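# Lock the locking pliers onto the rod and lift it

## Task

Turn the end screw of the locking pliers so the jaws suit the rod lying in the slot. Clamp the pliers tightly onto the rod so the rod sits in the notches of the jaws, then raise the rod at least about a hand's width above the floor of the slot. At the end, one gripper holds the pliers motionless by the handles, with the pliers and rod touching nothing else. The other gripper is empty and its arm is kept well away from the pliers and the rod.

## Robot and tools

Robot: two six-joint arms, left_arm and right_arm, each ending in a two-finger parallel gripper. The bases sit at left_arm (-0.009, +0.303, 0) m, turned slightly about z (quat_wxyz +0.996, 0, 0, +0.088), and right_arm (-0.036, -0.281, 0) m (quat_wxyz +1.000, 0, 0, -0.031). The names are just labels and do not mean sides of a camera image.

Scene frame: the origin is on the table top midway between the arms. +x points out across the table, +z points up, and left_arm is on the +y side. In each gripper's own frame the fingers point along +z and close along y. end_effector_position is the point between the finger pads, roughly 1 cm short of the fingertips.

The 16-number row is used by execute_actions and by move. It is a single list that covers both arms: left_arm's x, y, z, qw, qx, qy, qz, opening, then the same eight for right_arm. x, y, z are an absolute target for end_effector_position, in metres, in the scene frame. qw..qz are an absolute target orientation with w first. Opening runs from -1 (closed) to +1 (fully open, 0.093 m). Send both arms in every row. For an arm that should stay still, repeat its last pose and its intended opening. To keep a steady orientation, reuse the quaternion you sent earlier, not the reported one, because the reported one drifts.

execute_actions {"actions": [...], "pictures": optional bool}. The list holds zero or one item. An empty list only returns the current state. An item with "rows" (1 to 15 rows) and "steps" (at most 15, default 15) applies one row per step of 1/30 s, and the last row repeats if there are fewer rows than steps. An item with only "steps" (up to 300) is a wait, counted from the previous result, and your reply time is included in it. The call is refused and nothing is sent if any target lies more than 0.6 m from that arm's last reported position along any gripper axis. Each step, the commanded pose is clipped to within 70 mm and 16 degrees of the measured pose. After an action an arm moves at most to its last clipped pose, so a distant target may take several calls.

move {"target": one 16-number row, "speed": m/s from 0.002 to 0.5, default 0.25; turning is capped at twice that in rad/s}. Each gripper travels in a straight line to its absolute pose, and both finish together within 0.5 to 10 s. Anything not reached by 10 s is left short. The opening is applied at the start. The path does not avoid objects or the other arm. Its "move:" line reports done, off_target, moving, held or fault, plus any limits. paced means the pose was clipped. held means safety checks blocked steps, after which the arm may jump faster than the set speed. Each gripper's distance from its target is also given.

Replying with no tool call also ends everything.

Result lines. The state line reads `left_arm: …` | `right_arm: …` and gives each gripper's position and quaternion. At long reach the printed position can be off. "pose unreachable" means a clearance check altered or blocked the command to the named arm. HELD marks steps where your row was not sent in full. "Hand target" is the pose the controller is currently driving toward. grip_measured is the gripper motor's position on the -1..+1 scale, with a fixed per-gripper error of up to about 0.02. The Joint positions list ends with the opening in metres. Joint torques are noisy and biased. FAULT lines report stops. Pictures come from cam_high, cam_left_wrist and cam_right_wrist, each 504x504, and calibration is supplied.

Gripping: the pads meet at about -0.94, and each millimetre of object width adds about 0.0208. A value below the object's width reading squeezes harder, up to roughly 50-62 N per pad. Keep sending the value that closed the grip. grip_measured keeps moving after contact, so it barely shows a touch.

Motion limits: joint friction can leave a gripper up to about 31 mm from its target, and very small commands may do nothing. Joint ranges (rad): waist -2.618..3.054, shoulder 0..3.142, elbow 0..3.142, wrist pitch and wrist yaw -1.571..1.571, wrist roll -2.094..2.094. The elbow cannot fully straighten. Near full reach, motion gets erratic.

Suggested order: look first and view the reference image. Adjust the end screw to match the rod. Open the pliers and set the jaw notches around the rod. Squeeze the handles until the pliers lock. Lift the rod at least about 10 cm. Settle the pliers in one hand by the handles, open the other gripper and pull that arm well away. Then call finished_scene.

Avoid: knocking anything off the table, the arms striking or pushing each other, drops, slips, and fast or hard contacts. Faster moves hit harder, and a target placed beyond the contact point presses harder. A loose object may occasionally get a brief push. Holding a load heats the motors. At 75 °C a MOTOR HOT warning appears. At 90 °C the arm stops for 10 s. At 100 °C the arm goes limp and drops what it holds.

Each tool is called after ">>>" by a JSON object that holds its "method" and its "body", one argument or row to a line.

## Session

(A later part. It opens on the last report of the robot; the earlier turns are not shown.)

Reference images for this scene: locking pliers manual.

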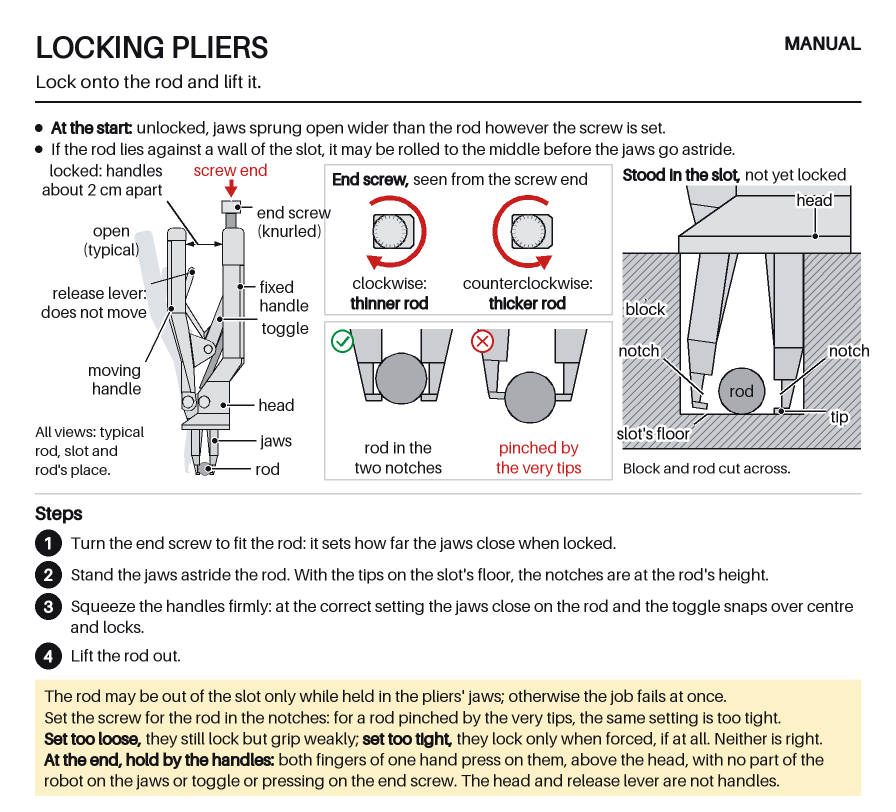

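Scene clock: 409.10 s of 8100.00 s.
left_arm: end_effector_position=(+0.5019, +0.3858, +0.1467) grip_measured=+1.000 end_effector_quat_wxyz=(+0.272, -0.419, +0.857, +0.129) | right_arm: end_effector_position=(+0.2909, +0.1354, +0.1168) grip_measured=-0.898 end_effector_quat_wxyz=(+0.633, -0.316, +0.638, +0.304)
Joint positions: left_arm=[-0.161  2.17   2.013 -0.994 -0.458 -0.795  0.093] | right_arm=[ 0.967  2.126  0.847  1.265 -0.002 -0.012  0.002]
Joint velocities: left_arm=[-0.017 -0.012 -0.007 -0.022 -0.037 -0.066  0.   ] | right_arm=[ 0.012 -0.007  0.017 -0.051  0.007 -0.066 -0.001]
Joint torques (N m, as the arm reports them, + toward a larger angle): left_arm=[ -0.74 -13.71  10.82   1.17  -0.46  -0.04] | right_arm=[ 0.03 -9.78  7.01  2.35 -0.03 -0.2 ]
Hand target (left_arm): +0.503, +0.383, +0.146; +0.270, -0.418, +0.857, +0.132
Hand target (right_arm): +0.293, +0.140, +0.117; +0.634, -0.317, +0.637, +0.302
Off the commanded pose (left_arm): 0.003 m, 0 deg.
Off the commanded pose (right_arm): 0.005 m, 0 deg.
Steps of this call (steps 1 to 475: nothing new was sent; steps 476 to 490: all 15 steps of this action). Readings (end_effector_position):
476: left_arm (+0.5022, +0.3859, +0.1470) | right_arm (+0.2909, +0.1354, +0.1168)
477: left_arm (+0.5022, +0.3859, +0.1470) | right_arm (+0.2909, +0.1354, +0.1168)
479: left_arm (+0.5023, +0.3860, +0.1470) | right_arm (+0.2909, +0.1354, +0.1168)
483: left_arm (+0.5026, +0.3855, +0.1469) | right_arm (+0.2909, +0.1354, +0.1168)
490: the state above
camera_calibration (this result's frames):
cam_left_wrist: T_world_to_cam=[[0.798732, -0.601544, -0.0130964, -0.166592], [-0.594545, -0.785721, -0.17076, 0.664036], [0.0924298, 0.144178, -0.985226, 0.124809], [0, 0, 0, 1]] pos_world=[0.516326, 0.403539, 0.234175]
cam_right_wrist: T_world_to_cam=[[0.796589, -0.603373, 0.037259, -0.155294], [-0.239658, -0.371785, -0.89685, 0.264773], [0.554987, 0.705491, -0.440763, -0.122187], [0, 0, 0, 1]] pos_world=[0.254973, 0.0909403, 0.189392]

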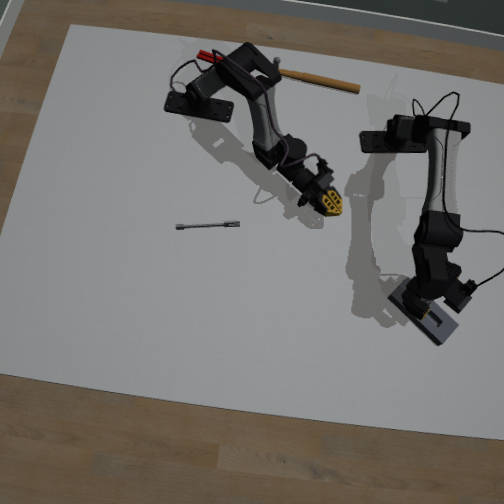

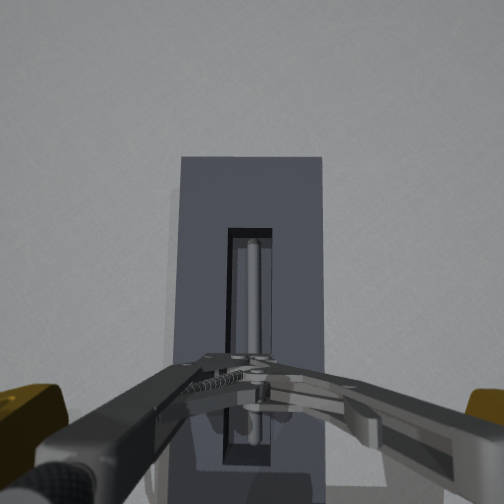

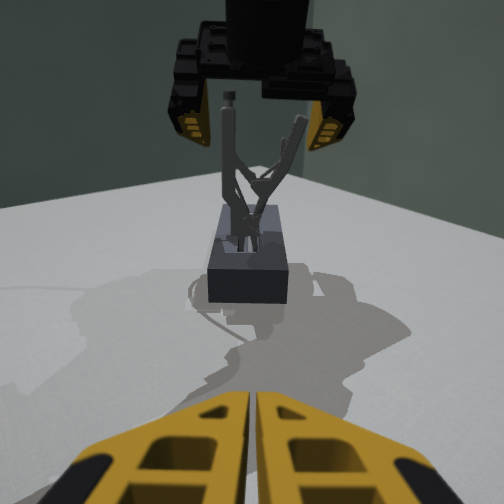

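>>> {"method": "move", "body": {
  "target": [0.495,0.375,0.20,0.270,-0.418,0.857,0.132,1,0.293,0.140,0.117,0.634,-0.317,0.637,0.302,-0.9],
  "speed": 0.06
}}

>>> {"method": "move", "body": {
  "target": [0.445,0.356,0.19,0.547,-0.348,0.713,0.267,-0.3,0.293,0.140,0.117,0.634,-0.317,0.637,0.302,-0.9],
  "speed": 0.1
}}

>>> {"method": "move", "body": {
  "target": [0.451,0.363,0.155,0.547,-0.348,0.713,0.267,-0.3,0.293,0.140,0.117,0.634,-0.317,0.637,0.302,-0.9],
  "speed": 0.05
}}

Scene clock: 417.23 s of 8100.00 s.
left_arm: end_effector_position=(+0.4908, +0.3782, +0.2045) grip_measured=+1.000 end_effector_quat_wxyz=(+0.274, -0.419, +0.856, +0.128) | right_arm: end_effector_position=(+0.2909, +0.1354, +0.1168) grip_measured=-0.898 end_effector_quat_wxyz=(+0.633, -0.316, +0.638, +0.304)
Joint positions: left_arm=[-0.178  2.17   2.246 -1.23  -0.466 -0.811  0.093] | right_arm=[ 0.967  2.126  0.847  1.265 -0.002 -0.012  0.002]
Joint velocities: left_arm=[-0.002 -0.002  0.012 -0.095  0.051 -0.051  0.   ] | right_arm=[ 0.002  0.002 -0.002 -0.066  0.022 -0.022  0.   ]
Joint torques (N m, as the arm reports them, + toward a larger angle): left_arm=[ -0.91 -12.01  11.11   1.17  -0.5   -0.04] | right_arm=[ 0.02 -9.75  6.98  2.36 -0.03 -0.2 ]
Hand target (left_arm): +0.494, +0.375, +0.200; +0.270, -0.418, +0.857, +0.132
Hand target (right_arm): +0.293, +0.140, +0.117; +0.634, -0.317, +0.637, +0.302
Off the commanded pose (left_arm): 0.007 m, 1 deg.
Off the commanded pose (right_arm): 0.005 m, 0 deg.
move: done
camera_calibration (this result's frames):
cam_left_wrist: T_world_to_cam=[[0.798015, -0.602547, -0.0104663, -0.161398], [-0.594805, -0.784734, -0.174353, 0.661849], [0.0968427, 0.145362, -0.984628, 0.181117], [0, 0, 0, 1]] pos_world=[0.504929, 0.395798, 0.292039]
cam_right_wrist: T_world_to_cam=[[0.796589, -0.603373, 0.037259, -0.155294], [-0.239658, -0.371785, -0.89685, 0.264773], [0.554987, 0.705491, -0.440763, -0.122187], [0, 0, 0, 1]] pos_world=[0.254973, 0.0909403, 0.189392]

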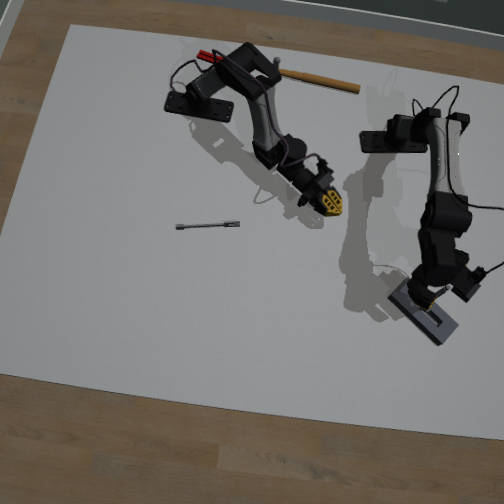

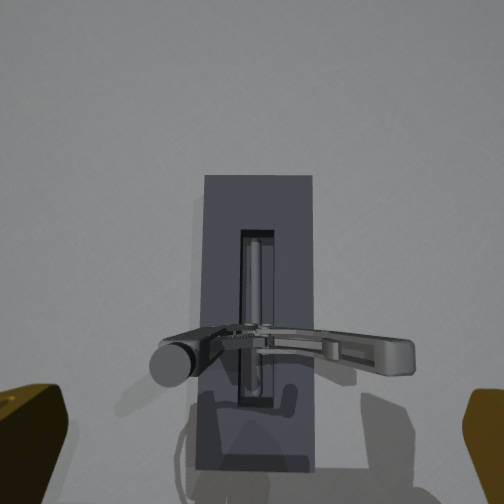

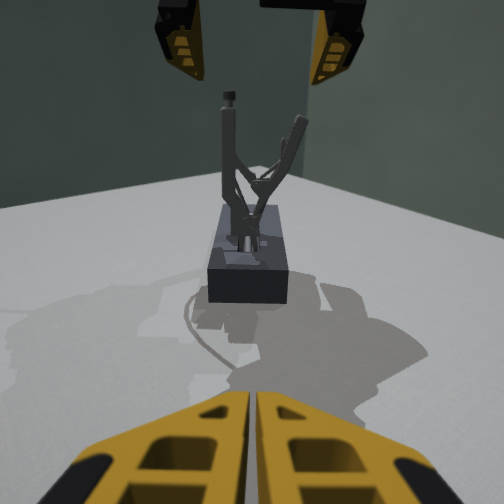

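Scene clock: 421.30 s of 8100.00 s.
left_arm: end_effector_position=(+0.4496, +0.3571, +0.1917) grip_measured=-0.298 end_effector_quat_wxyz=(+0.543, -0.356, +0.713, +0.266) | right_arm: end_effector_position=(+0.2909, +0.1354, +0.1168) grip_measured=-0.898 end_effector_quat_wxyz=(+0.633, -0.316, +0.638, +0.304)
Joint positions: left_arm=[-0.383  1.769  1.142  0.052 -1.053 -0.52   0.031] | right_arm=[ 0.967  2.126  0.847  1.265 -0.002 -0.012  0.002]
Joint velocities: left_arm=[-0.012 -0.012 -0.012 -0.007  0.007  0.007  0.   ] | right_arm=[-0.017 -0.007  0.012 -0.051  0.051 -0.022  0.001]
Joint torques (N m, as the arm reports them, + toward a larger angle): left_arm=[ -0.89 -12.29   6.6    2.06  -0.5    0.16] | right_arm=[ 0.07 -9.77  7.    2.35 -0.02 -0.2 ]
Hand target (left_arm): +0.444, +0.355, +0.190; +0.543, -0.351, +0.714, +0.269
Hand target (right_arm): +0.293, +0.140, +0.117; +0.634, -0.317, +0.637, +0.302
Off the commanded pose (left_arm): 0.005 m, 1 deg.
Off the commanded pose (right_arm): 0.005 m, 0 deg.
move: done
camera_calibration (this result's frames):
cam_left_wrist: T_world_to_cam=[[0.812206, -0.583364, 0.00270046, -0.157145], [-0.379232, -0.531503, -0.757422, 0.542951], [0.443288, 0.614159, -0.65292, -0.211174], [0, 0, 0, 1]] pos_world=[0.427149, 0.326601, 0.273788]
cam_right_wrist: T_world_to_cam=[[0.796589, -0.603373, 0.037259, -0.155294], [-0.239658, -0.371785, -0.89685, 0.264773], [0.554987, 0.705491, -0.440763, -0.122187], [0, 0, 0, 1]] pos_world=[0.254973, 0.0909403, 0.189392]

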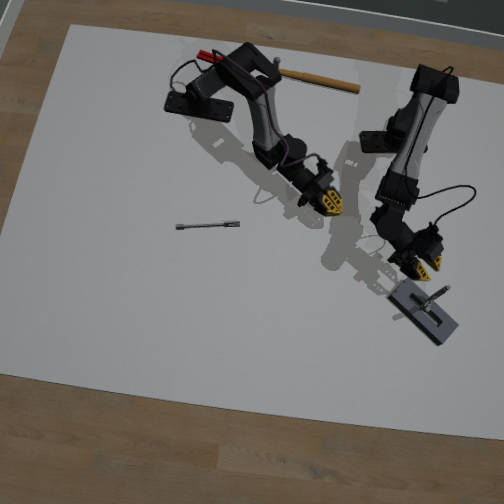

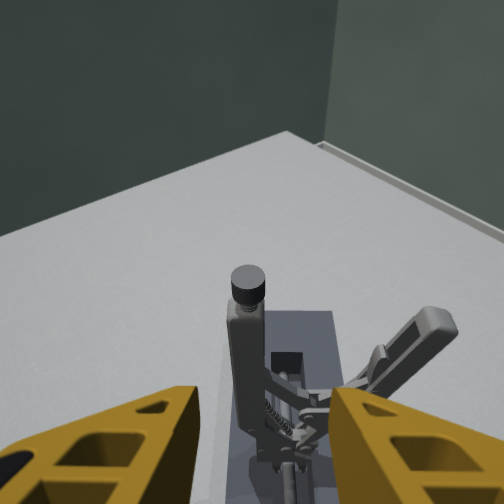

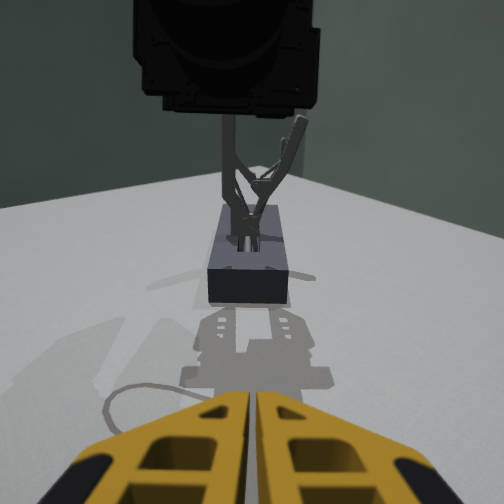

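Scene clock: 422.53 s of 8100.00 s.
left_arm: end_effector_position=(+0.4549, +0.3588, +0.1704) grip_measured=-0.299 end_effector_quat_wxyz=(+0.559, -0.355, +0.704, +0.257) | right_arm: end_effector_position=(+0.2909, +0.1354, +0.1168) grip_measured=-0.898 end_effector_quat_wxyz=(+0.633, -0.316, +0.638, +0.304)
Joint positions: left_arm=[-0.374  1.815  1.065  0.249 -1.04  -0.477  0.031] | right_arm=[ 0.967  2.126  0.847  1.265 -0.002 -0.012  0.002]
Joint velocities: left_arm=[-0.007 -0.007  0.007  0.066 -0.007  0.022  0.001] | right_arm=[ 0.002 -0.007 -0.002  0.007 -0.081 -0.095  0.   ]
Joint torques (N m, as the arm reports them, + toward a larger angle): left_arm=[ 0.3  -9.38  6.25  2.08 -0.34  0.13] | right_arm=[ 0.07 -9.78  6.98  2.33 -0.03 -0.18]
Hand target (left_arm): +0.451, +0.363, +0.155; +0.547, -0.348, +0.713, +0.267
Hand target (right_arm): +0.293, +0.140, +0.117; +0.634, -0.317, +0.637, +0.302
Off the commanded pose (left_arm): 0.016 m, 2 deg.
Off the commanded pose (right_arm): 0.005 m, 0 deg.
move: off_target (left_arm)
camera_calibration (this result's frames):
cam_left_wrist: T_world_to_cam=[[0.803254, -0.594797, 0.0316334, -0.157107], [-0.357083, -0.523376, -0.773672, 0.519435], [0.476734, 0.610159, -0.632796, -0.24569], [0, 0, 0, 1]] pos_world=[0.428808, 0.328323, 0.251371]
cam_right_wrist: T_world_to_cam=[[0.796589, -0.603373, 0.037259, -0.155294], [-0.239658, -0.371785, -0.89685, 0.264773], [0.554987, 0.705491, -0.440763, -0.122187], [0, 0, 0, 1]] pos_world=[0.254973, 0.0909403, 0.189392]

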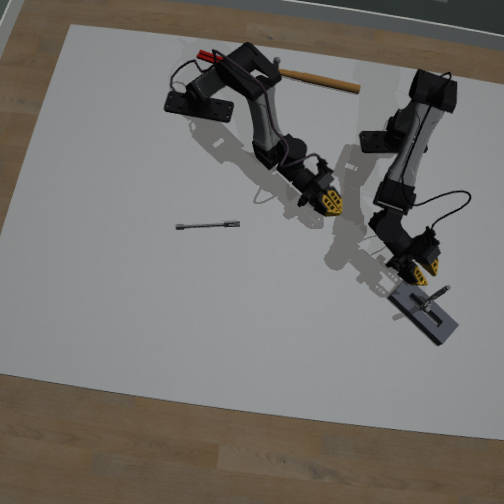

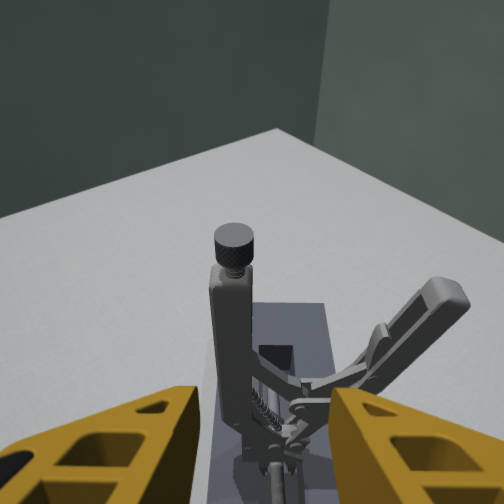

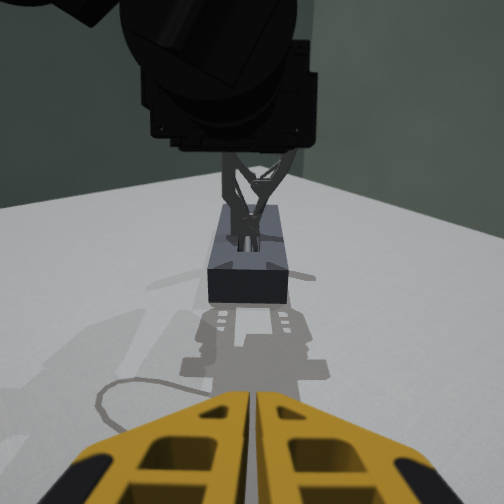

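>>> {"method": "move", "body": {
  "target": [0.444,0.369,0.136,0.547,-0.348,0.713,0.267,-0.3,0.24,0.05,0.13,0.634,-0.317,0.637,0.302,-0.9],
  "speed": 0.05
}}

Scene clock: 426.60 s of 8100.00 s.
left_arm: end_effector_position=(+0.4488, +0.3641, +0.1512) grip_measured=-0.299 end_effector_quat_wxyz=(+0.559, -0.354, +0.704, +0.256) | right_arm: end_effector_position=(+0.2423, +0.0536, +0.1204) grip_measured=-0.898 end_effector_quat_wxyz=(+0.623, -0.319, +0.649, +0.299)
Joint positions: left_arm=[-0.362  1.831  0.993  0.348 -1.029 -0.465  0.031] | right_arm=[ 0.922  1.875  0.446  1.384 -0.045 -0.012  0.002]
Joint velocities: left_arm=[ 0.007  0.002 -0.002  0.051 -0.022  0.007 -0.001] | right_arm=[-0.007  0.012  0.007 -0.007 -0.007  0.051 -0.   ]
Joint torques (N m, as the arm reports them, + toward a larger angle): left_arm=[ 0.46 -9.11  5.85  2.11 -0.36  0.14] | right_arm=[-0.87 -9.81  3.55  2.73 -0.1  -0.21]
Hand target (left_arm): +0.444, +0.369, +0.136; +0.547, -0.348, +0.713, +0.267
Hand target (right_arm): +0.241, +0.050, +0.131; +0.634, -0.317, +0.637, +0.302
Off the commanded pose (left_arm): 0.017 m, 2 deg.
Off the commanded pose (right_arm): 0.011 m, 2 deg.
move: off_target (left_arm, right_arm)
camera_calibration (this result's frames):
cam_left_wrist: T_world_to_cam=[[0.802441, -0.59589, 0.0316751, -0.147682], [-0.357542, -0.522617, -0.773974, 0.505216], [0.477757, 0.609743, -0.632425, -0.258548], [0, 0, 0, 1]] pos_world=[0.422665, 0.33368, 0.232189]
cam_right_wrist: T_world_to_cam=[[0.796393, -0.603781, 0.0347451, -0.165662], [-0.258391, -0.391639, -0.883093, 0.229887], [0.546802, 0.694311, -0.46791, -0.0300157], [0, 0, 0, 1]] pos_world=[0.207746, 0.0108495, 0.194723]

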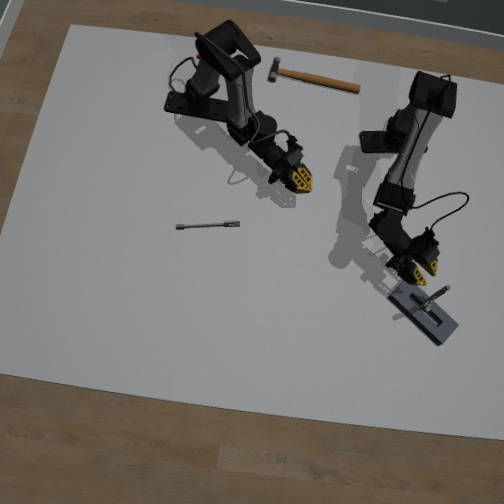

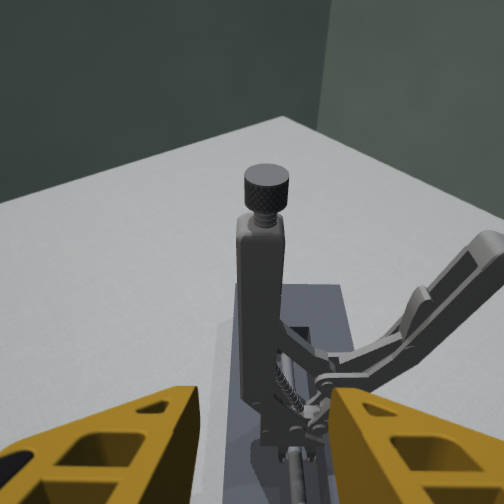

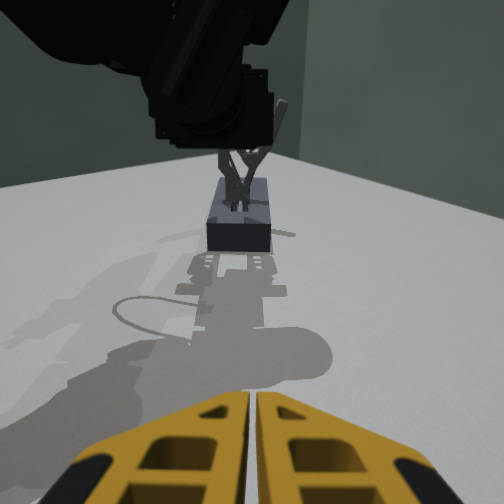

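>>> {"method": "move", "body": {
  "target": [0.4735,0.407,0.140,0.547,-0.348,0.713,0.267,-0.3,0.24,0.05,0.13,0.634,-0.317,0.637,0.302,-0.9],
  "speed": 0.025
}}

Scene clock: 431.77 s of 8100.00 s.
left_arm: end_effector_position=(+0.4671, +0.4036, +0.1396) grip_measured=-0.299 end_effector_quat_wxyz=(+0.546, -0.346, +0.715, +0.266) | right_arm: end_effector_position=(+0.2422, +0.0537, +0.1215) grip_measured=-0.898 end_effector_quat_wxyz=(+0.624, -0.319, +0.647, +0.300)
Joint positions: left_arm=[-0.25   1.899  1.034  0.414 -0.928 -0.366  0.031] | right_arm=[ 0.922  1.875  0.446  1.388 -0.046 -0.012  0.002]
Joint velocities: left_arm=[-0.007 -0.012  0.002 -0.037  0.095  0.007 -0.   ] | right_arm=[-0.022 -0.022  0.002  0.007  0.095 -0.022 -0.   ]
Joint torques (N m, as the arm reports them, + toward a larger angle): left_arm=[ 0.44 -9.66 10.94  2.25 -0.33  0.14] | right_arm=[-0.45 -9.38  3.45  2.72 -0.08 -0.2 ]
Hand target (left_arm): +0.473, +0.408, +0.141; +0.548, -0.347, +0.712, +0.268
Hand target (right_arm): +0.240, +0.050, +0.130; +0.634, -0.317, +0.637, +0.302
Off the commanded pose (left_arm): 0.007 m, 0 deg.
Off the commanded pose (right_arm): 0.010 m, 2 deg.
move: done
camera_calibration (this result's frames):
cam_left_wrist: T_world_to_cam=[[0.801704, -0.597668, -0.00800366, -0.131913], [-0.391461, -0.514887, -0.76266, 0.534557], [0.451696, 0.61456, -0.646751, -0.286452], [0, 0, 0, 1]] pos_world=[0.444403, 0.372438, 0.221366]
cam_right_wrist: T_world_to_cam=[[0.79675, -0.603295, 0.0349976, -0.165718], [-0.255475, -0.388748, -0.885216, 0.23029], [0.547652, 0.696355, -0.463862, -0.0303464], [0, 0, 0, 1]] pos_world=[0.207488, 0.0106795, 0.195579]

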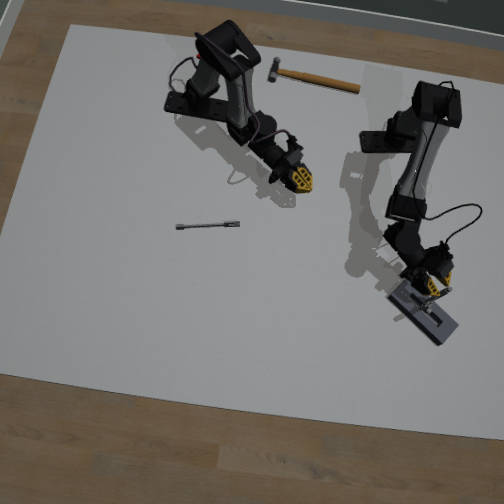

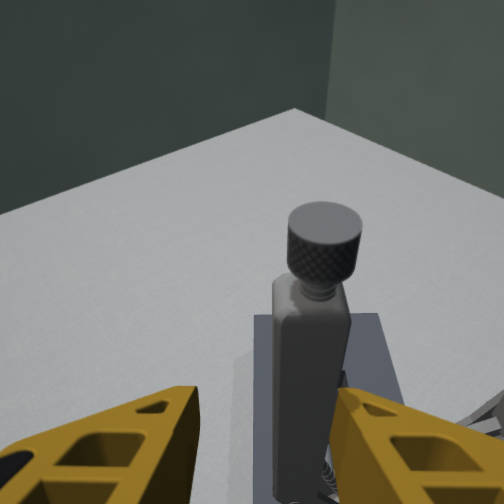

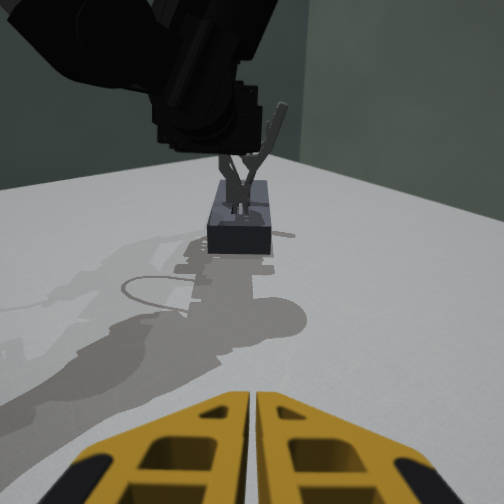

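>>> {"method": "move", "body": {
  "target": [0.485,0.402,0.144,0.547,-0.348,0.713,0.267,-0.3,0.24,0.05,0.13,0.634,-0.317,0.637,0.302,-0.9],
  "speed": 0.015
}}

Scene clock: 434.90 s of 8100.00 s.
left_arm: end_effector_position=(+0.4803, +0.4026, +0.1458) grip_measured=-0.299 end_effector_quat_wxyz=(+0.550, -0.347, +0.713, +0.265) | right_arm: end_effector_position=(+0.2422, +0.0537, +0.1216) grip_measured=-0.898 end_effector_quat_wxyz=(+0.624, -0.319, +0.647, +0.300)
Joint positions: left_arm=[-0.25   1.929  1.099  0.389 -0.927 -0.365  0.031] | right_arm=[ 0.922  1.875  0.446  1.389 -0.046 -0.012  0.002]
Joint velocities: left_arm=[ 0.002 -0.007  0.012 -0.051  0.051  0.022 -0.   ] | right_arm=[ 0.007 -0.002 -0.007  0.037 -0.007 -0.037 -0.001]
Joint torques (N m, as the arm reports them, + toward a larger angle): left_arm=[ -0.58 -10.08  11.07   2.02  -0.41  -0.05] | right_arm=[-0.49 -9.39  3.48  2.73 -0.09 -0.2 ]
Hand target (left_arm): +0.485, +0.402, +0.144; +0.547, -0.348, +0.713, +0.267
Hand target (right_arm): +0.240, +0.050, +0.130; +0.634, -0.317, +0.637, +0.302
Off the commanded pose (left_arm): 0.005 m, 0 deg.
Off the commanded pose (right_arm): 0.009 m, 2 deg.
move: done
camera_calibration (this result's frames):
cam_left_wrist: T_world_to_cam=[[0.801302, -0.59826, -0.000703931, -0.143709], [-0.384883, -0.514605, -0.76619, 0.541209], [0.458019, 0.61422, -0.642614, -0.291281], [0, 0, 0, 1]] pos_world=[0.456868, 0.371444, 0.227386]
cam_right_wrist: T_world_to_cam=[[0.796741, -0.603305, 0.0350215, -0.165722], [-0.255255, -0.388492, -0.885392, 0.230327], [0.547767, 0.696489, -0.463524, -0.0303831], [0, 0, 0, 1]] pos_world=[0.207472, 0.0106609, 0.19565]

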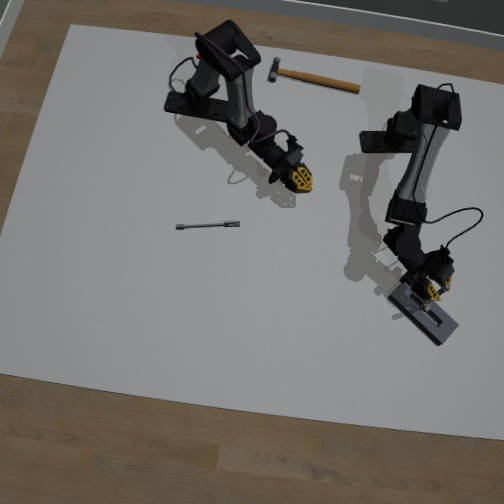

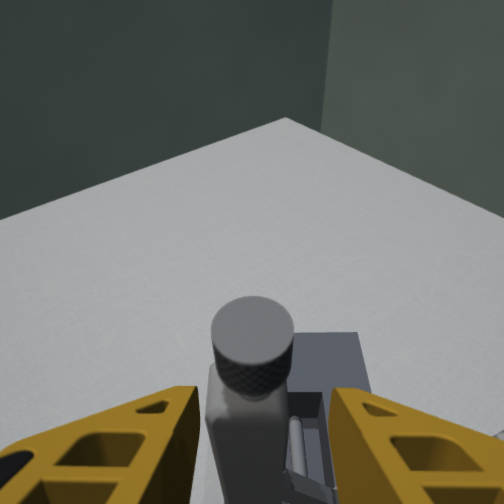

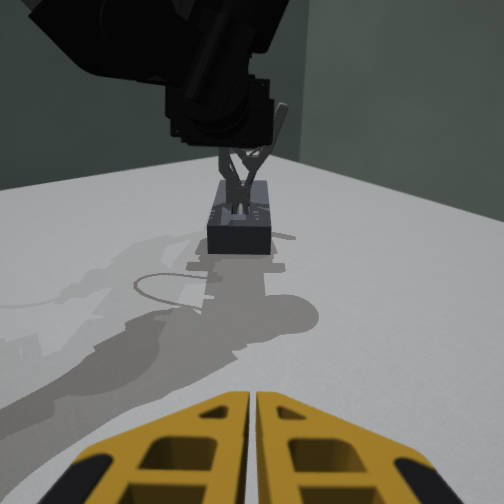

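>>> {"method": "execute_actions", "body": {
  "actions": [
    {"rows":[[0.483,0.403,0.144,0.547,-0.348,0.713,0.267,-0.4,0.24,0.05,0.13,0.634,-0.317,0.637,0.302,-0.9],[0.483,0.403,0.144,0.547,-0.348,0.713,0.267,-0.45,0.24,0.05,0.13,0.634,-0.317,0.637,0.302,-0.9],[0.483,0.403,0.144,0.547,-0.348,0.713,0.267,-0.5,0.24,0.05,0.13,0.634,-0.317,0.637,0.302,-0.9],[0.483,0.403,0.144,0.547,-0.348,0.713,0.267,-0.54,0.24,0.05,0.13,0.634,-0.317,0.637,0.302,-0.9],[0.483,0.403,0.144,0.547,-0.348,0.713,0.267,-0.58,0.24,0.05,0.13,0.634,-0.317,0.637,0.302,-0.9],[0.483,0.403,0.144,0.547,-0.348,0.713,0.267,-0.62,0.24,0.05,0.13,0.634,-0.317,0.637,0.302,-0.9],[0.483,0.403,0.144,0.547,-0.348,0.713,0.267,-0.66,0.24,0.05,0.13,0.634,-0.317,0.637,0.302,-0.9],[0.483,0.403,0.144,0.547,-0.348,0.713,0.267,-0.7,0.24,0.05,0.13,0.634,-0.317,0.637,0.302,-0.9],[0.483,0.403,0.144,0.547,-0.348,0.713,0.267,-0.76,0.24,0.05,0.13,0.634,-0.317,0.637,0.302,-0.9],[0.483,0.403,0.144,0.547,-0.348,0.713,0.267,-0.85,0.24,0.05,0.13,0.634,-0.317,0.637,0.302,-0.9]],"steps":15}
  ],
  "pictures": false
}}

>>> {"method": "move", "body": {
  "target": [0.484,0.402,0.215,0.547,-0.348,0.713,0.267,-0.85,0.24,0.05,0.13,0.634,-0.317,0.637,0.302,-0.9],
  "speed": 0.03
}}

Scene clock: 443.07 s of 8100.00 s.
left_arm: end_effector_position=(+0.4799, +0.4028, +0.1457) grip_measured=-0.818 end_effector_quat_wxyz=(+0.549, -0.347, +0.713, +0.266) | right_arm: end_effector_position=(+0.2422, +0.0537, +0.1217) grip_measured=-0.898 end_effector_quat_wxyz=(+0.625, -0.319, +0.647, +0.300)
Joint positions: left_arm=[-0.25   1.929  1.099  0.387 -0.93  -0.365  0.006] | right_arm=[ 0.922  1.875  0.446  1.389 -0.046 -0.012  0.002]
Joint velocities: left_arm=[ 0.017 -0.012  0.002  0.007 -0.022 -0.066 -0.001] | right_arm=[ 0.012  0.007 -0.007  0.022  0.139  0.022  0.001]
Joint torques (N m, as the arm reports them, + toward a larger angle): left_arm=[ -0.17 -10.71  10.28   2.02  -0.36  -0.02] | right_arm=[-0.5  -9.38  3.48  2.72 -0.11 -0.19]
Hand target (left_arm): +0.483, +0.403, +0.144; +0.547, -0.348, +0.713, +0.267
Hand target (right_arm): +0.240, +0.050, +0.130; +0.634, -0.317, +0.637, +0.302
Off the commanded pose (left_arm): 0.003 m, 0 deg.
Off the commanded pose (right_arm): 0.009 m, 2 deg.
Steps of this call (steps 1 to 230: nothing new was sent; steps 231 to 245: all 15 steps of this action). Readings (end_effector_position):
231: left_arm (+0.4802, +0.4026, +0.1455) | right_arm (+0.2422, +0.0537, +0.1217)
232: left_arm (+0.4802, +0.4026, +0.1455) | right_arm (+0.2422, +0.0537, +0.1217)
234: left_arm (+0.4802, +0.4026, +0.1455) | right_arm (+0.2422, +0.0537, +0.1217)
238: left_arm (+0.4799, +0.4028, +0.1457) | right_arm (+0.2422, +0.0537, +0.1217)
245: the state above

Scene clock: 445.87 s of 8100.00 s.
left_arm: end_effector_position=(+0.4796, +0.4015, +0.1897) grip_measured=-0.818 end_effector_quat_wxyz=(+0.525, -0.335, +0.733, +0.274) | right_arm: end_effector_position=(+0.2422, +0.0537, +0.1217) grip_measured=-0.898 end_effector_quat_wxyz=(+0.625, -0.319, +0.647, +0.300)
Joint positions: left_arm=[-0.25   1.844  1.234  0.093 -0.917 -0.371  0.006] | right_arm=[ 0.922  1.875  0.446  1.389 -0.046 -0.012  0.002]
Joint velocities: left_arm=[ 0.012 -0.002 -0.007 -0.051  0.037 -0.037  0.002] | right_arm=[-0.002 -0.017  0.007  0.037  0.066 -0.007  0.   ]
Joint torques (N m, as the arm reports them, + toward a larger angle): left_arm=[ -0.46 -13.7   12.46   2.29  -0.57   0.03] | right_arm=[-0.5  -9.37  3.48  2.72 -0.08 -0.2 ]
Hand target (left_arm): +0.482, +0.402, +0.215; +0.547, -0.348, +0.713, +0.267
Hand target (right_arm): +0.240, +0.050, +0.130; +0.634, -0.317, +0.637, +0.302
Off the commanded pose (left_arm): 0.026 m, 4 deg.
Off the commanded pose (right_arm): 0.009 m, 2 deg.
move: off_target (left_arm)
camera_calibration (this result's frames):
cam_left_wrist: T_world_to_cam=[[0.794635, -0.604561, -0.0553271, -0.127628], [-0.44199, -0.51365, -0.735397, 0.595171], [0.416174, 0.608826, -0.675374, -0.233674], [0, 0, 0, 1]] pos_world=[0.461725, 0.370817, 0.272808]
cam_right_wrist: T_world_to_cam=[[0.796732, -0.603316, 0.0350453, -0.165726], [-0.255034, -0.388236, -0.885568, 0.230365], [0.547883, 0.696623, -0.463186, -0.0304198], [0, 0, 0, 1]] pos_world=[0.207456, 0.0106423, 0.195722]

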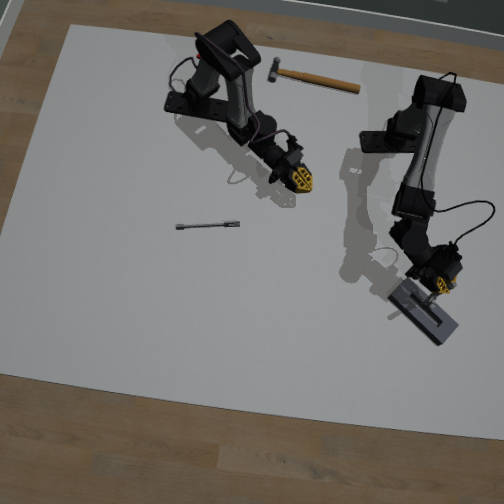

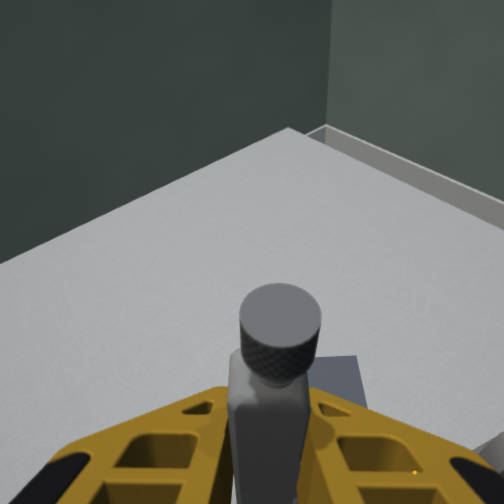

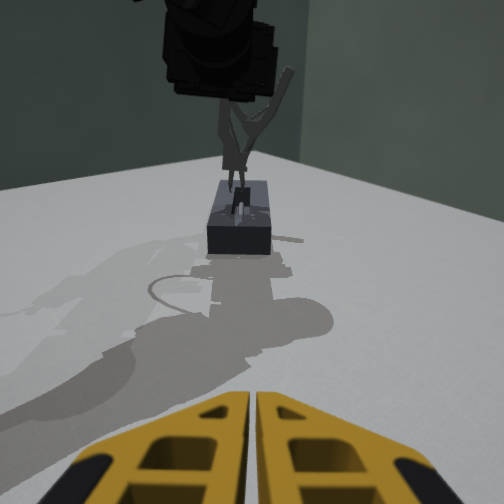

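>>> {"method": "move", "body": {
  "target": [0.385,0.26,0.215,0.449,-0.380,0.779,0.219,-0.85,0.19,-0.02,0.13,0.634,-0.317,0.637,0.302,-0.5],
  "speed": 0.1
}}

Scene clock: 461.83 s of 8100.00 s.
left_arm: end_effector_position=(+0.3815, +0.2598, +0.2032) grip_measured=-0.818 end_effector_quat_wxyz=(+0.433, -0.376, +0.790, +0.218) | right_arm: end_effector_position=(+0.1927, -0.0167, +0.1224) grip_measured=-0.501 end_effector_quat_wxyz=(+0.623, -0.319, +0.648, +0.300)
Joint positions: left_arm=[-0.653  1.752  1.474 -1.006 -0.985 -1.21   0.006] | right_arm=[ 0.876  1.655  0.107  1.505 -0.092 -0.012  0.021]
Joint velocities: left_arm=[-0.007 -0.012 -0.007 -0.007  0.022 -0.022  0.   ] | right_arm=[ 0.012  0.002 -0.007 -0.022 -0.095 -0.007 -0.002]
Joint torques (N m, as the arm reports them, + toward a larger angle): left_arm=[-0.65 -9.35 11.84  0.87 -0.9  -0.11] | right_arm=[-0.89 -6.85  2.86  2.72 -0.13 -0.2 ]
Hand target (left_arm): +0.386, +0.257, +0.211; +0.445, -0.382, +0.781, +0.213
Hand target (right_arm): +0.191, -0.020, +0.131; +0.634, -0.317, +0.637, +0.302
Off the commanded pose (left_arm): 0.012 m, 2 deg.
Off the commanded pose (right_arm): 0.009 m, 2 deg.
move: off_target (left_arm)
camera_calibration (this result's frames):
cam_left_wrist: T_world_to_cam=[[0.796571, -0.603773, -0.0305433, -0.140547], [-0.520722, -0.659579, -0.542037, 0.517624], [0.307122, 0.447675, -0.839799, 0.0194152], [0, 0, 0, 1]] pos_world=[0.375531, 0.247863, 0.292583]
cam_right_wrist: T_world_to_cam=[[0.796843, -0.603296, 0.0327824, -0.168554], [-0.258587, -0.389579, -0.883946, 0.19149], [0.546052, 0.695889, -0.466438, 0.0468403], [0, 0, 0, 1]] pos_world=[0.158251, -0.0596832, 0.19664]

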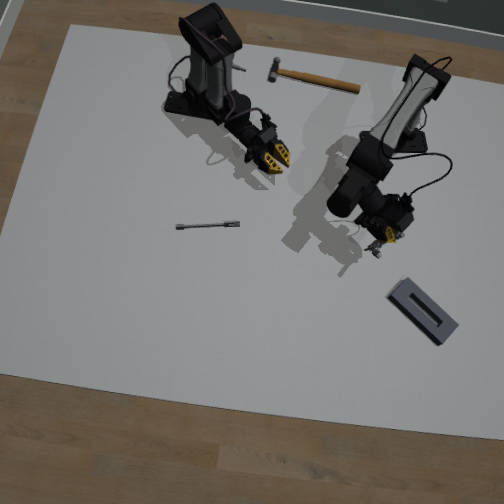

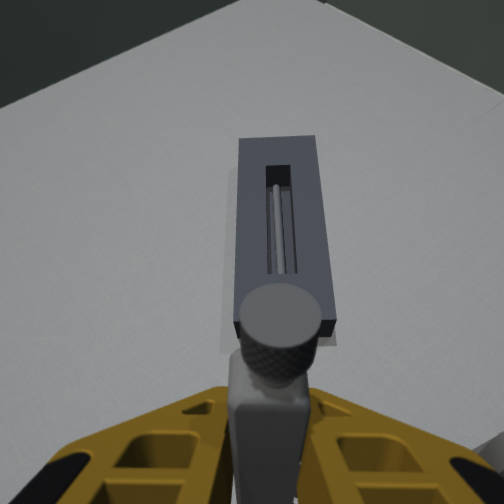

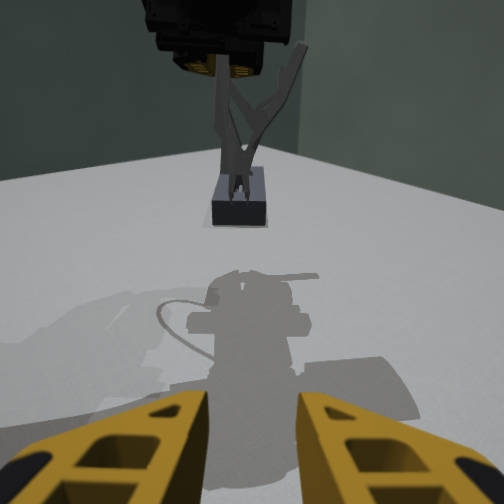

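>>> {"method": "move", "body": {
  "target": [0.385,0.26,0.17,0.078,-0.437,0.895,0.038,-0.67,0.19,-0.02,0.13,0.634,-0.317,0.637,0.302,-0.5],
  "speed": 0.1
}}

Scene clock: 469.40 s of 8100.00 s.
left_arm: end_effector_position=(+0.3826, +0.2592, +0.1658) grip_measured=-0.670 end_effector_quat_wxyz=(+0.082, -0.435, +0.896, +0.041) | right_arm: end_effector_position=(+0.1928, -0.0167, +0.1242) grip_measured=-0.501 end_effector_quat_wxyz=(+0.626, -0.318, +0.646, +0.301)
Joint positions: left_arm=[-0.359  1.981  1.939 -1.444 -0.164 -1.078  0.013] | right_arm=[ 0.876  1.655  0.107  1.513 -0.092 -0.012  0.021]
Joint velocities: left_arm=[-0.012  0.002  0.002 -0.051 -0.022  0.037 -0.   ] | right_arm=[-0.007  0.007 -0.017 -0.051  0.007  0.007 -0.001]
Joint torques (N m, as the arm reports them, + toward a larger angle): left_arm=[  0.19 -11.07  11.13   0.43  -0.22   0.15] | right_arm=[-0.37 -6.14  2.76  2.72 -0.08 -0.2 ]
Hand target (left_arm): +0.387, +0.261, +0.170; +0.084, -0.435, +0.896, +0.037
Hand target (right_arm): +0.190, -0.020, +0.130; +0.634, -0.317, +0.637, +0.302
Off the commanded pose (left_arm): 0.005 m, 1 deg.
Off the commanded pose (right_arm): 0.007 m, 1 deg.
move: done
camera_calibration (this result's frames):
cam_left_wrist: T_world_to_cam=[[0.789825, -0.612661, -0.0286886, -0.138381], [-0.58739, -0.76905, 0.252061, 0.419771], [-0.176491, -0.182233, -0.967286, 0.357446], [0, 0, 0, 1]] pos_world=[0.418952, 0.303183, 0.235975]
cam_right_wrist: T_world_to_cam=[[0.796669, -0.60348, 0.033613, -0.168695], [-0.253945, -0.384668, -0.887436, 0.192773], [0.54848, 0.698457, -0.459704, 0.0463734], [0, 0, 0, 1]] pos_world=[0.157913, -0.0600403, 0.198062]

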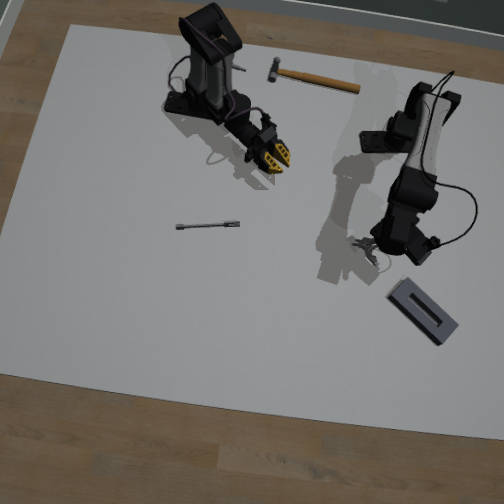

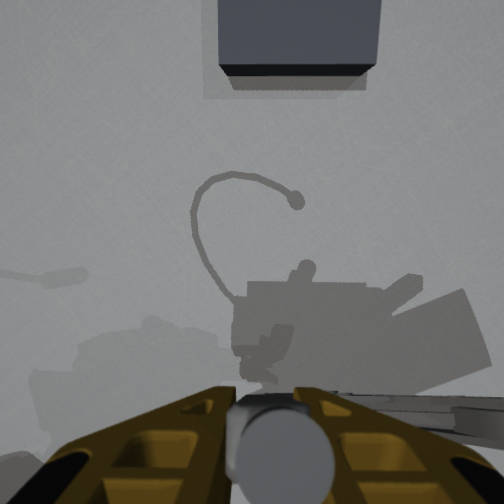

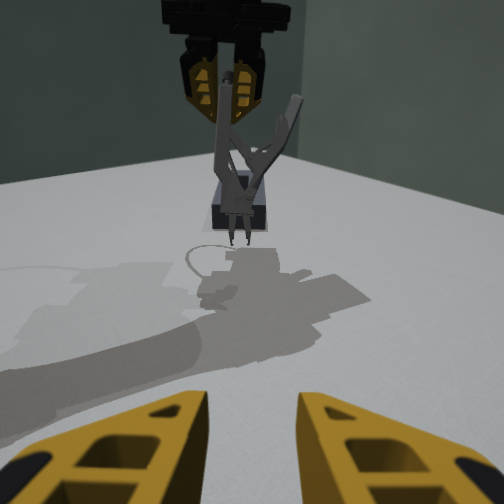

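>>> {"method": "execute_actions", "body": {
  "actions": [
    {"rows":[[0.385,0.26,0.17,0.078,-0.437,0.895,0.038,-0.8,0.19,-0.02,0.13,0.634,-0.317,0.637,0.302,-0.5]],"steps":6}
  ],
  "pictures": false
}}

>>> {"method": "move", "body": {
  "target": [0.36,0.228,0.16,0.483,-0.370,0.758,0.236,-0.8,0.19,-0.02,0.13,0.634,-0.317,0.637,0.302,-0.5],
  "speed": 0.15
}}

Scene clock: 473.00 s of 8100.00 s.
left_arm: end_effector_position=(+0.3795, +0.2589, +0.1655) grip_measured=-0.783 end_effector_quat_wxyz=(+0.076, -0.434, +0.897, +0.043) | right_arm: end_effector_position=(+0.1928, -0.0167, +0.1242) grip_measured=-0.501 end_effector_quat_wxyz=(+0.626, -0.318, +0.646, +0.301)
Joint positions: left_arm=[-0.359  1.981  1.939 -1.457 -0.158 -1.078  0.008] | right_arm=[ 0.876  1.655  0.107  1.513 -0.092 -0.012  0.021]
Joint velocities: left_arm=[-0.007  0.007 -0.012  0.022 -0.037 -0.022 -0.   ] | right_arm=[-0.002 -0.012  0.007 -0.037 -0.066 -0.007 -0.001]
Joint torques (N m, as the arm reports them, + toward a larger angle): left_arm=[  0.27 -10.78  12.06   0.42  -0.23   0.06] | right_arm=[-0.36 -6.16  2.82  2.71 -0.08 -0.2 ]
Hand target (left_arm): +0.385, +0.260, +0.170; +0.078, -0.437, +0.895, +0.038
Hand target (right_arm): +0.190, -0.020, +0.130; +0.634, -0.317, +0.637, +0.302
Off the commanded pose (left_arm): 0.007 m, 1 deg.
Off the commanded pose (right_arm): 0.007 m, 1 deg.
Steps of this call (steps 1 to 102: nothing new was sent; steps 103 to 108: all 6 steps of this action). Readings (end_effector_position):
103: left_arm (+0.3819, +0.2589, +0.1657) | right_arm (+0.1928, -0.0167, +0.1242)
104: left_arm (+0.3815, +0.2589, +0.1657) | right_arm (+0.1928, -0.0167, +0.1242)
106: left_arm (+0.3803, +0.2589, +0.1655) | right_arm (+0.1928, -0.0167, +0.1242)
108: the state above

Scene clock: 476.97 s of 8100.00 s.
left_arm: end_effector_position=(+0.3587, +0.2259, +0.1649) grip_measured=-0.783 end_effector_quat_wxyz=(+0.464, -0.380, +0.768, +0.225) | right_arm: end_effector_position=(+0.1928, -0.0167, +0.1242) grip_measured=-0.501 end_effector_quat_wxyz=(+0.626, -0.318, +0.646, +0.301)
Joint positions: left_arm=[-0.792  1.82   1.372 -1.039 -1.082 -1.483  0.008] | right_arm=[ 0.876  1.655  0.107  1.513 -0.092 -0.012  0.021]
Joint velocities: left_arm=[ 0.002 -0.002 -0.017 -0.081 -0.007 -0.066  0.   ] | right_arm=[-0.007  0.007  0.007 -0.007 -0.022 -0.022  0.001]
Joint torques (N m, as the arm reports them, + toward a larger angle): left_arm=[-0.83 -8.56  6.1   0.57 -1.13 -0.06] | right_arm=[-0.42 -6.22  2.81  2.72 -0.09 -0.21]
Hand target (left_arm): +0.358, +0.226, +0.159; +0.475, -0.372, +0.761, +0.238
Hand target (right_arm): +0.190, -0.020, +0.130; +0.634, -0.317, +0.637, +0.302
Off the commanded pose (left_arm): 0.006 m, 3 deg.
Off the commanded pose (right_arm): 0.007 m, 1 deg.
move: off_target (left_arm)
camera_calibration (this result's frames):
cam_left_wrist: T_world_to_cam=[[0.807387, -0.59001, -0.00369568, -0.155464], [-0.47324, -0.643829, -0.601273, 0.451791], [0.352378, 0.487209, -0.799035, -0.0223805], [0, 0, 0, 1]] pos_world=[0.347212, 0.210055, 0.253192]
cam_right_wrist: T_world_to_cam=[[0.796669, -0.60348, 0.033613, -0.168695], [-0.253945, -0.384668, -0.887436, 0.192773], [0.54848, 0.698457, -0.459704, 0.0463734], [0, 0, 0, 1]] pos_world=[0.157913, -0.0600403, 0.198062]

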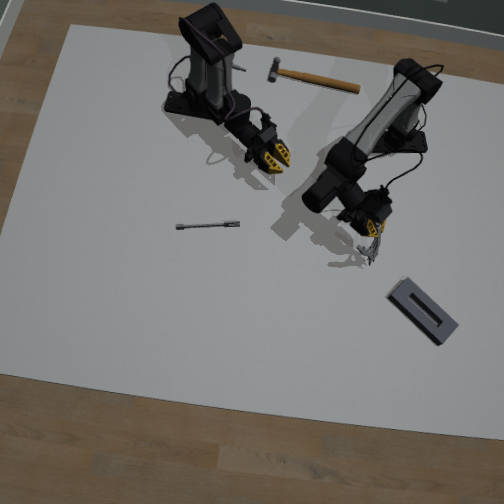

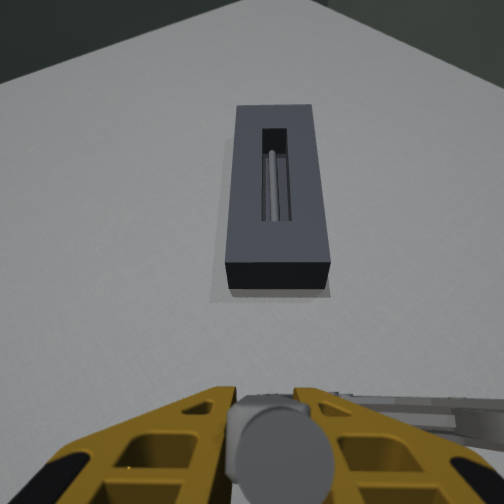

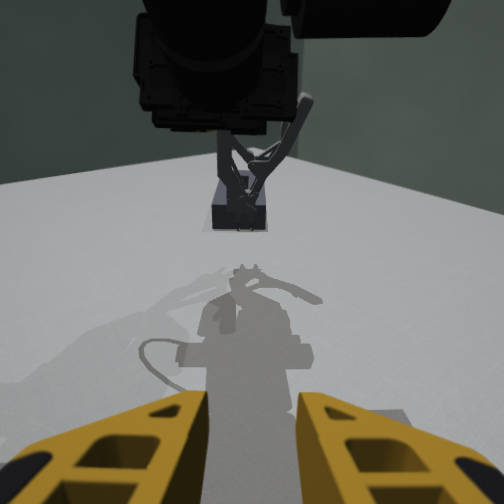

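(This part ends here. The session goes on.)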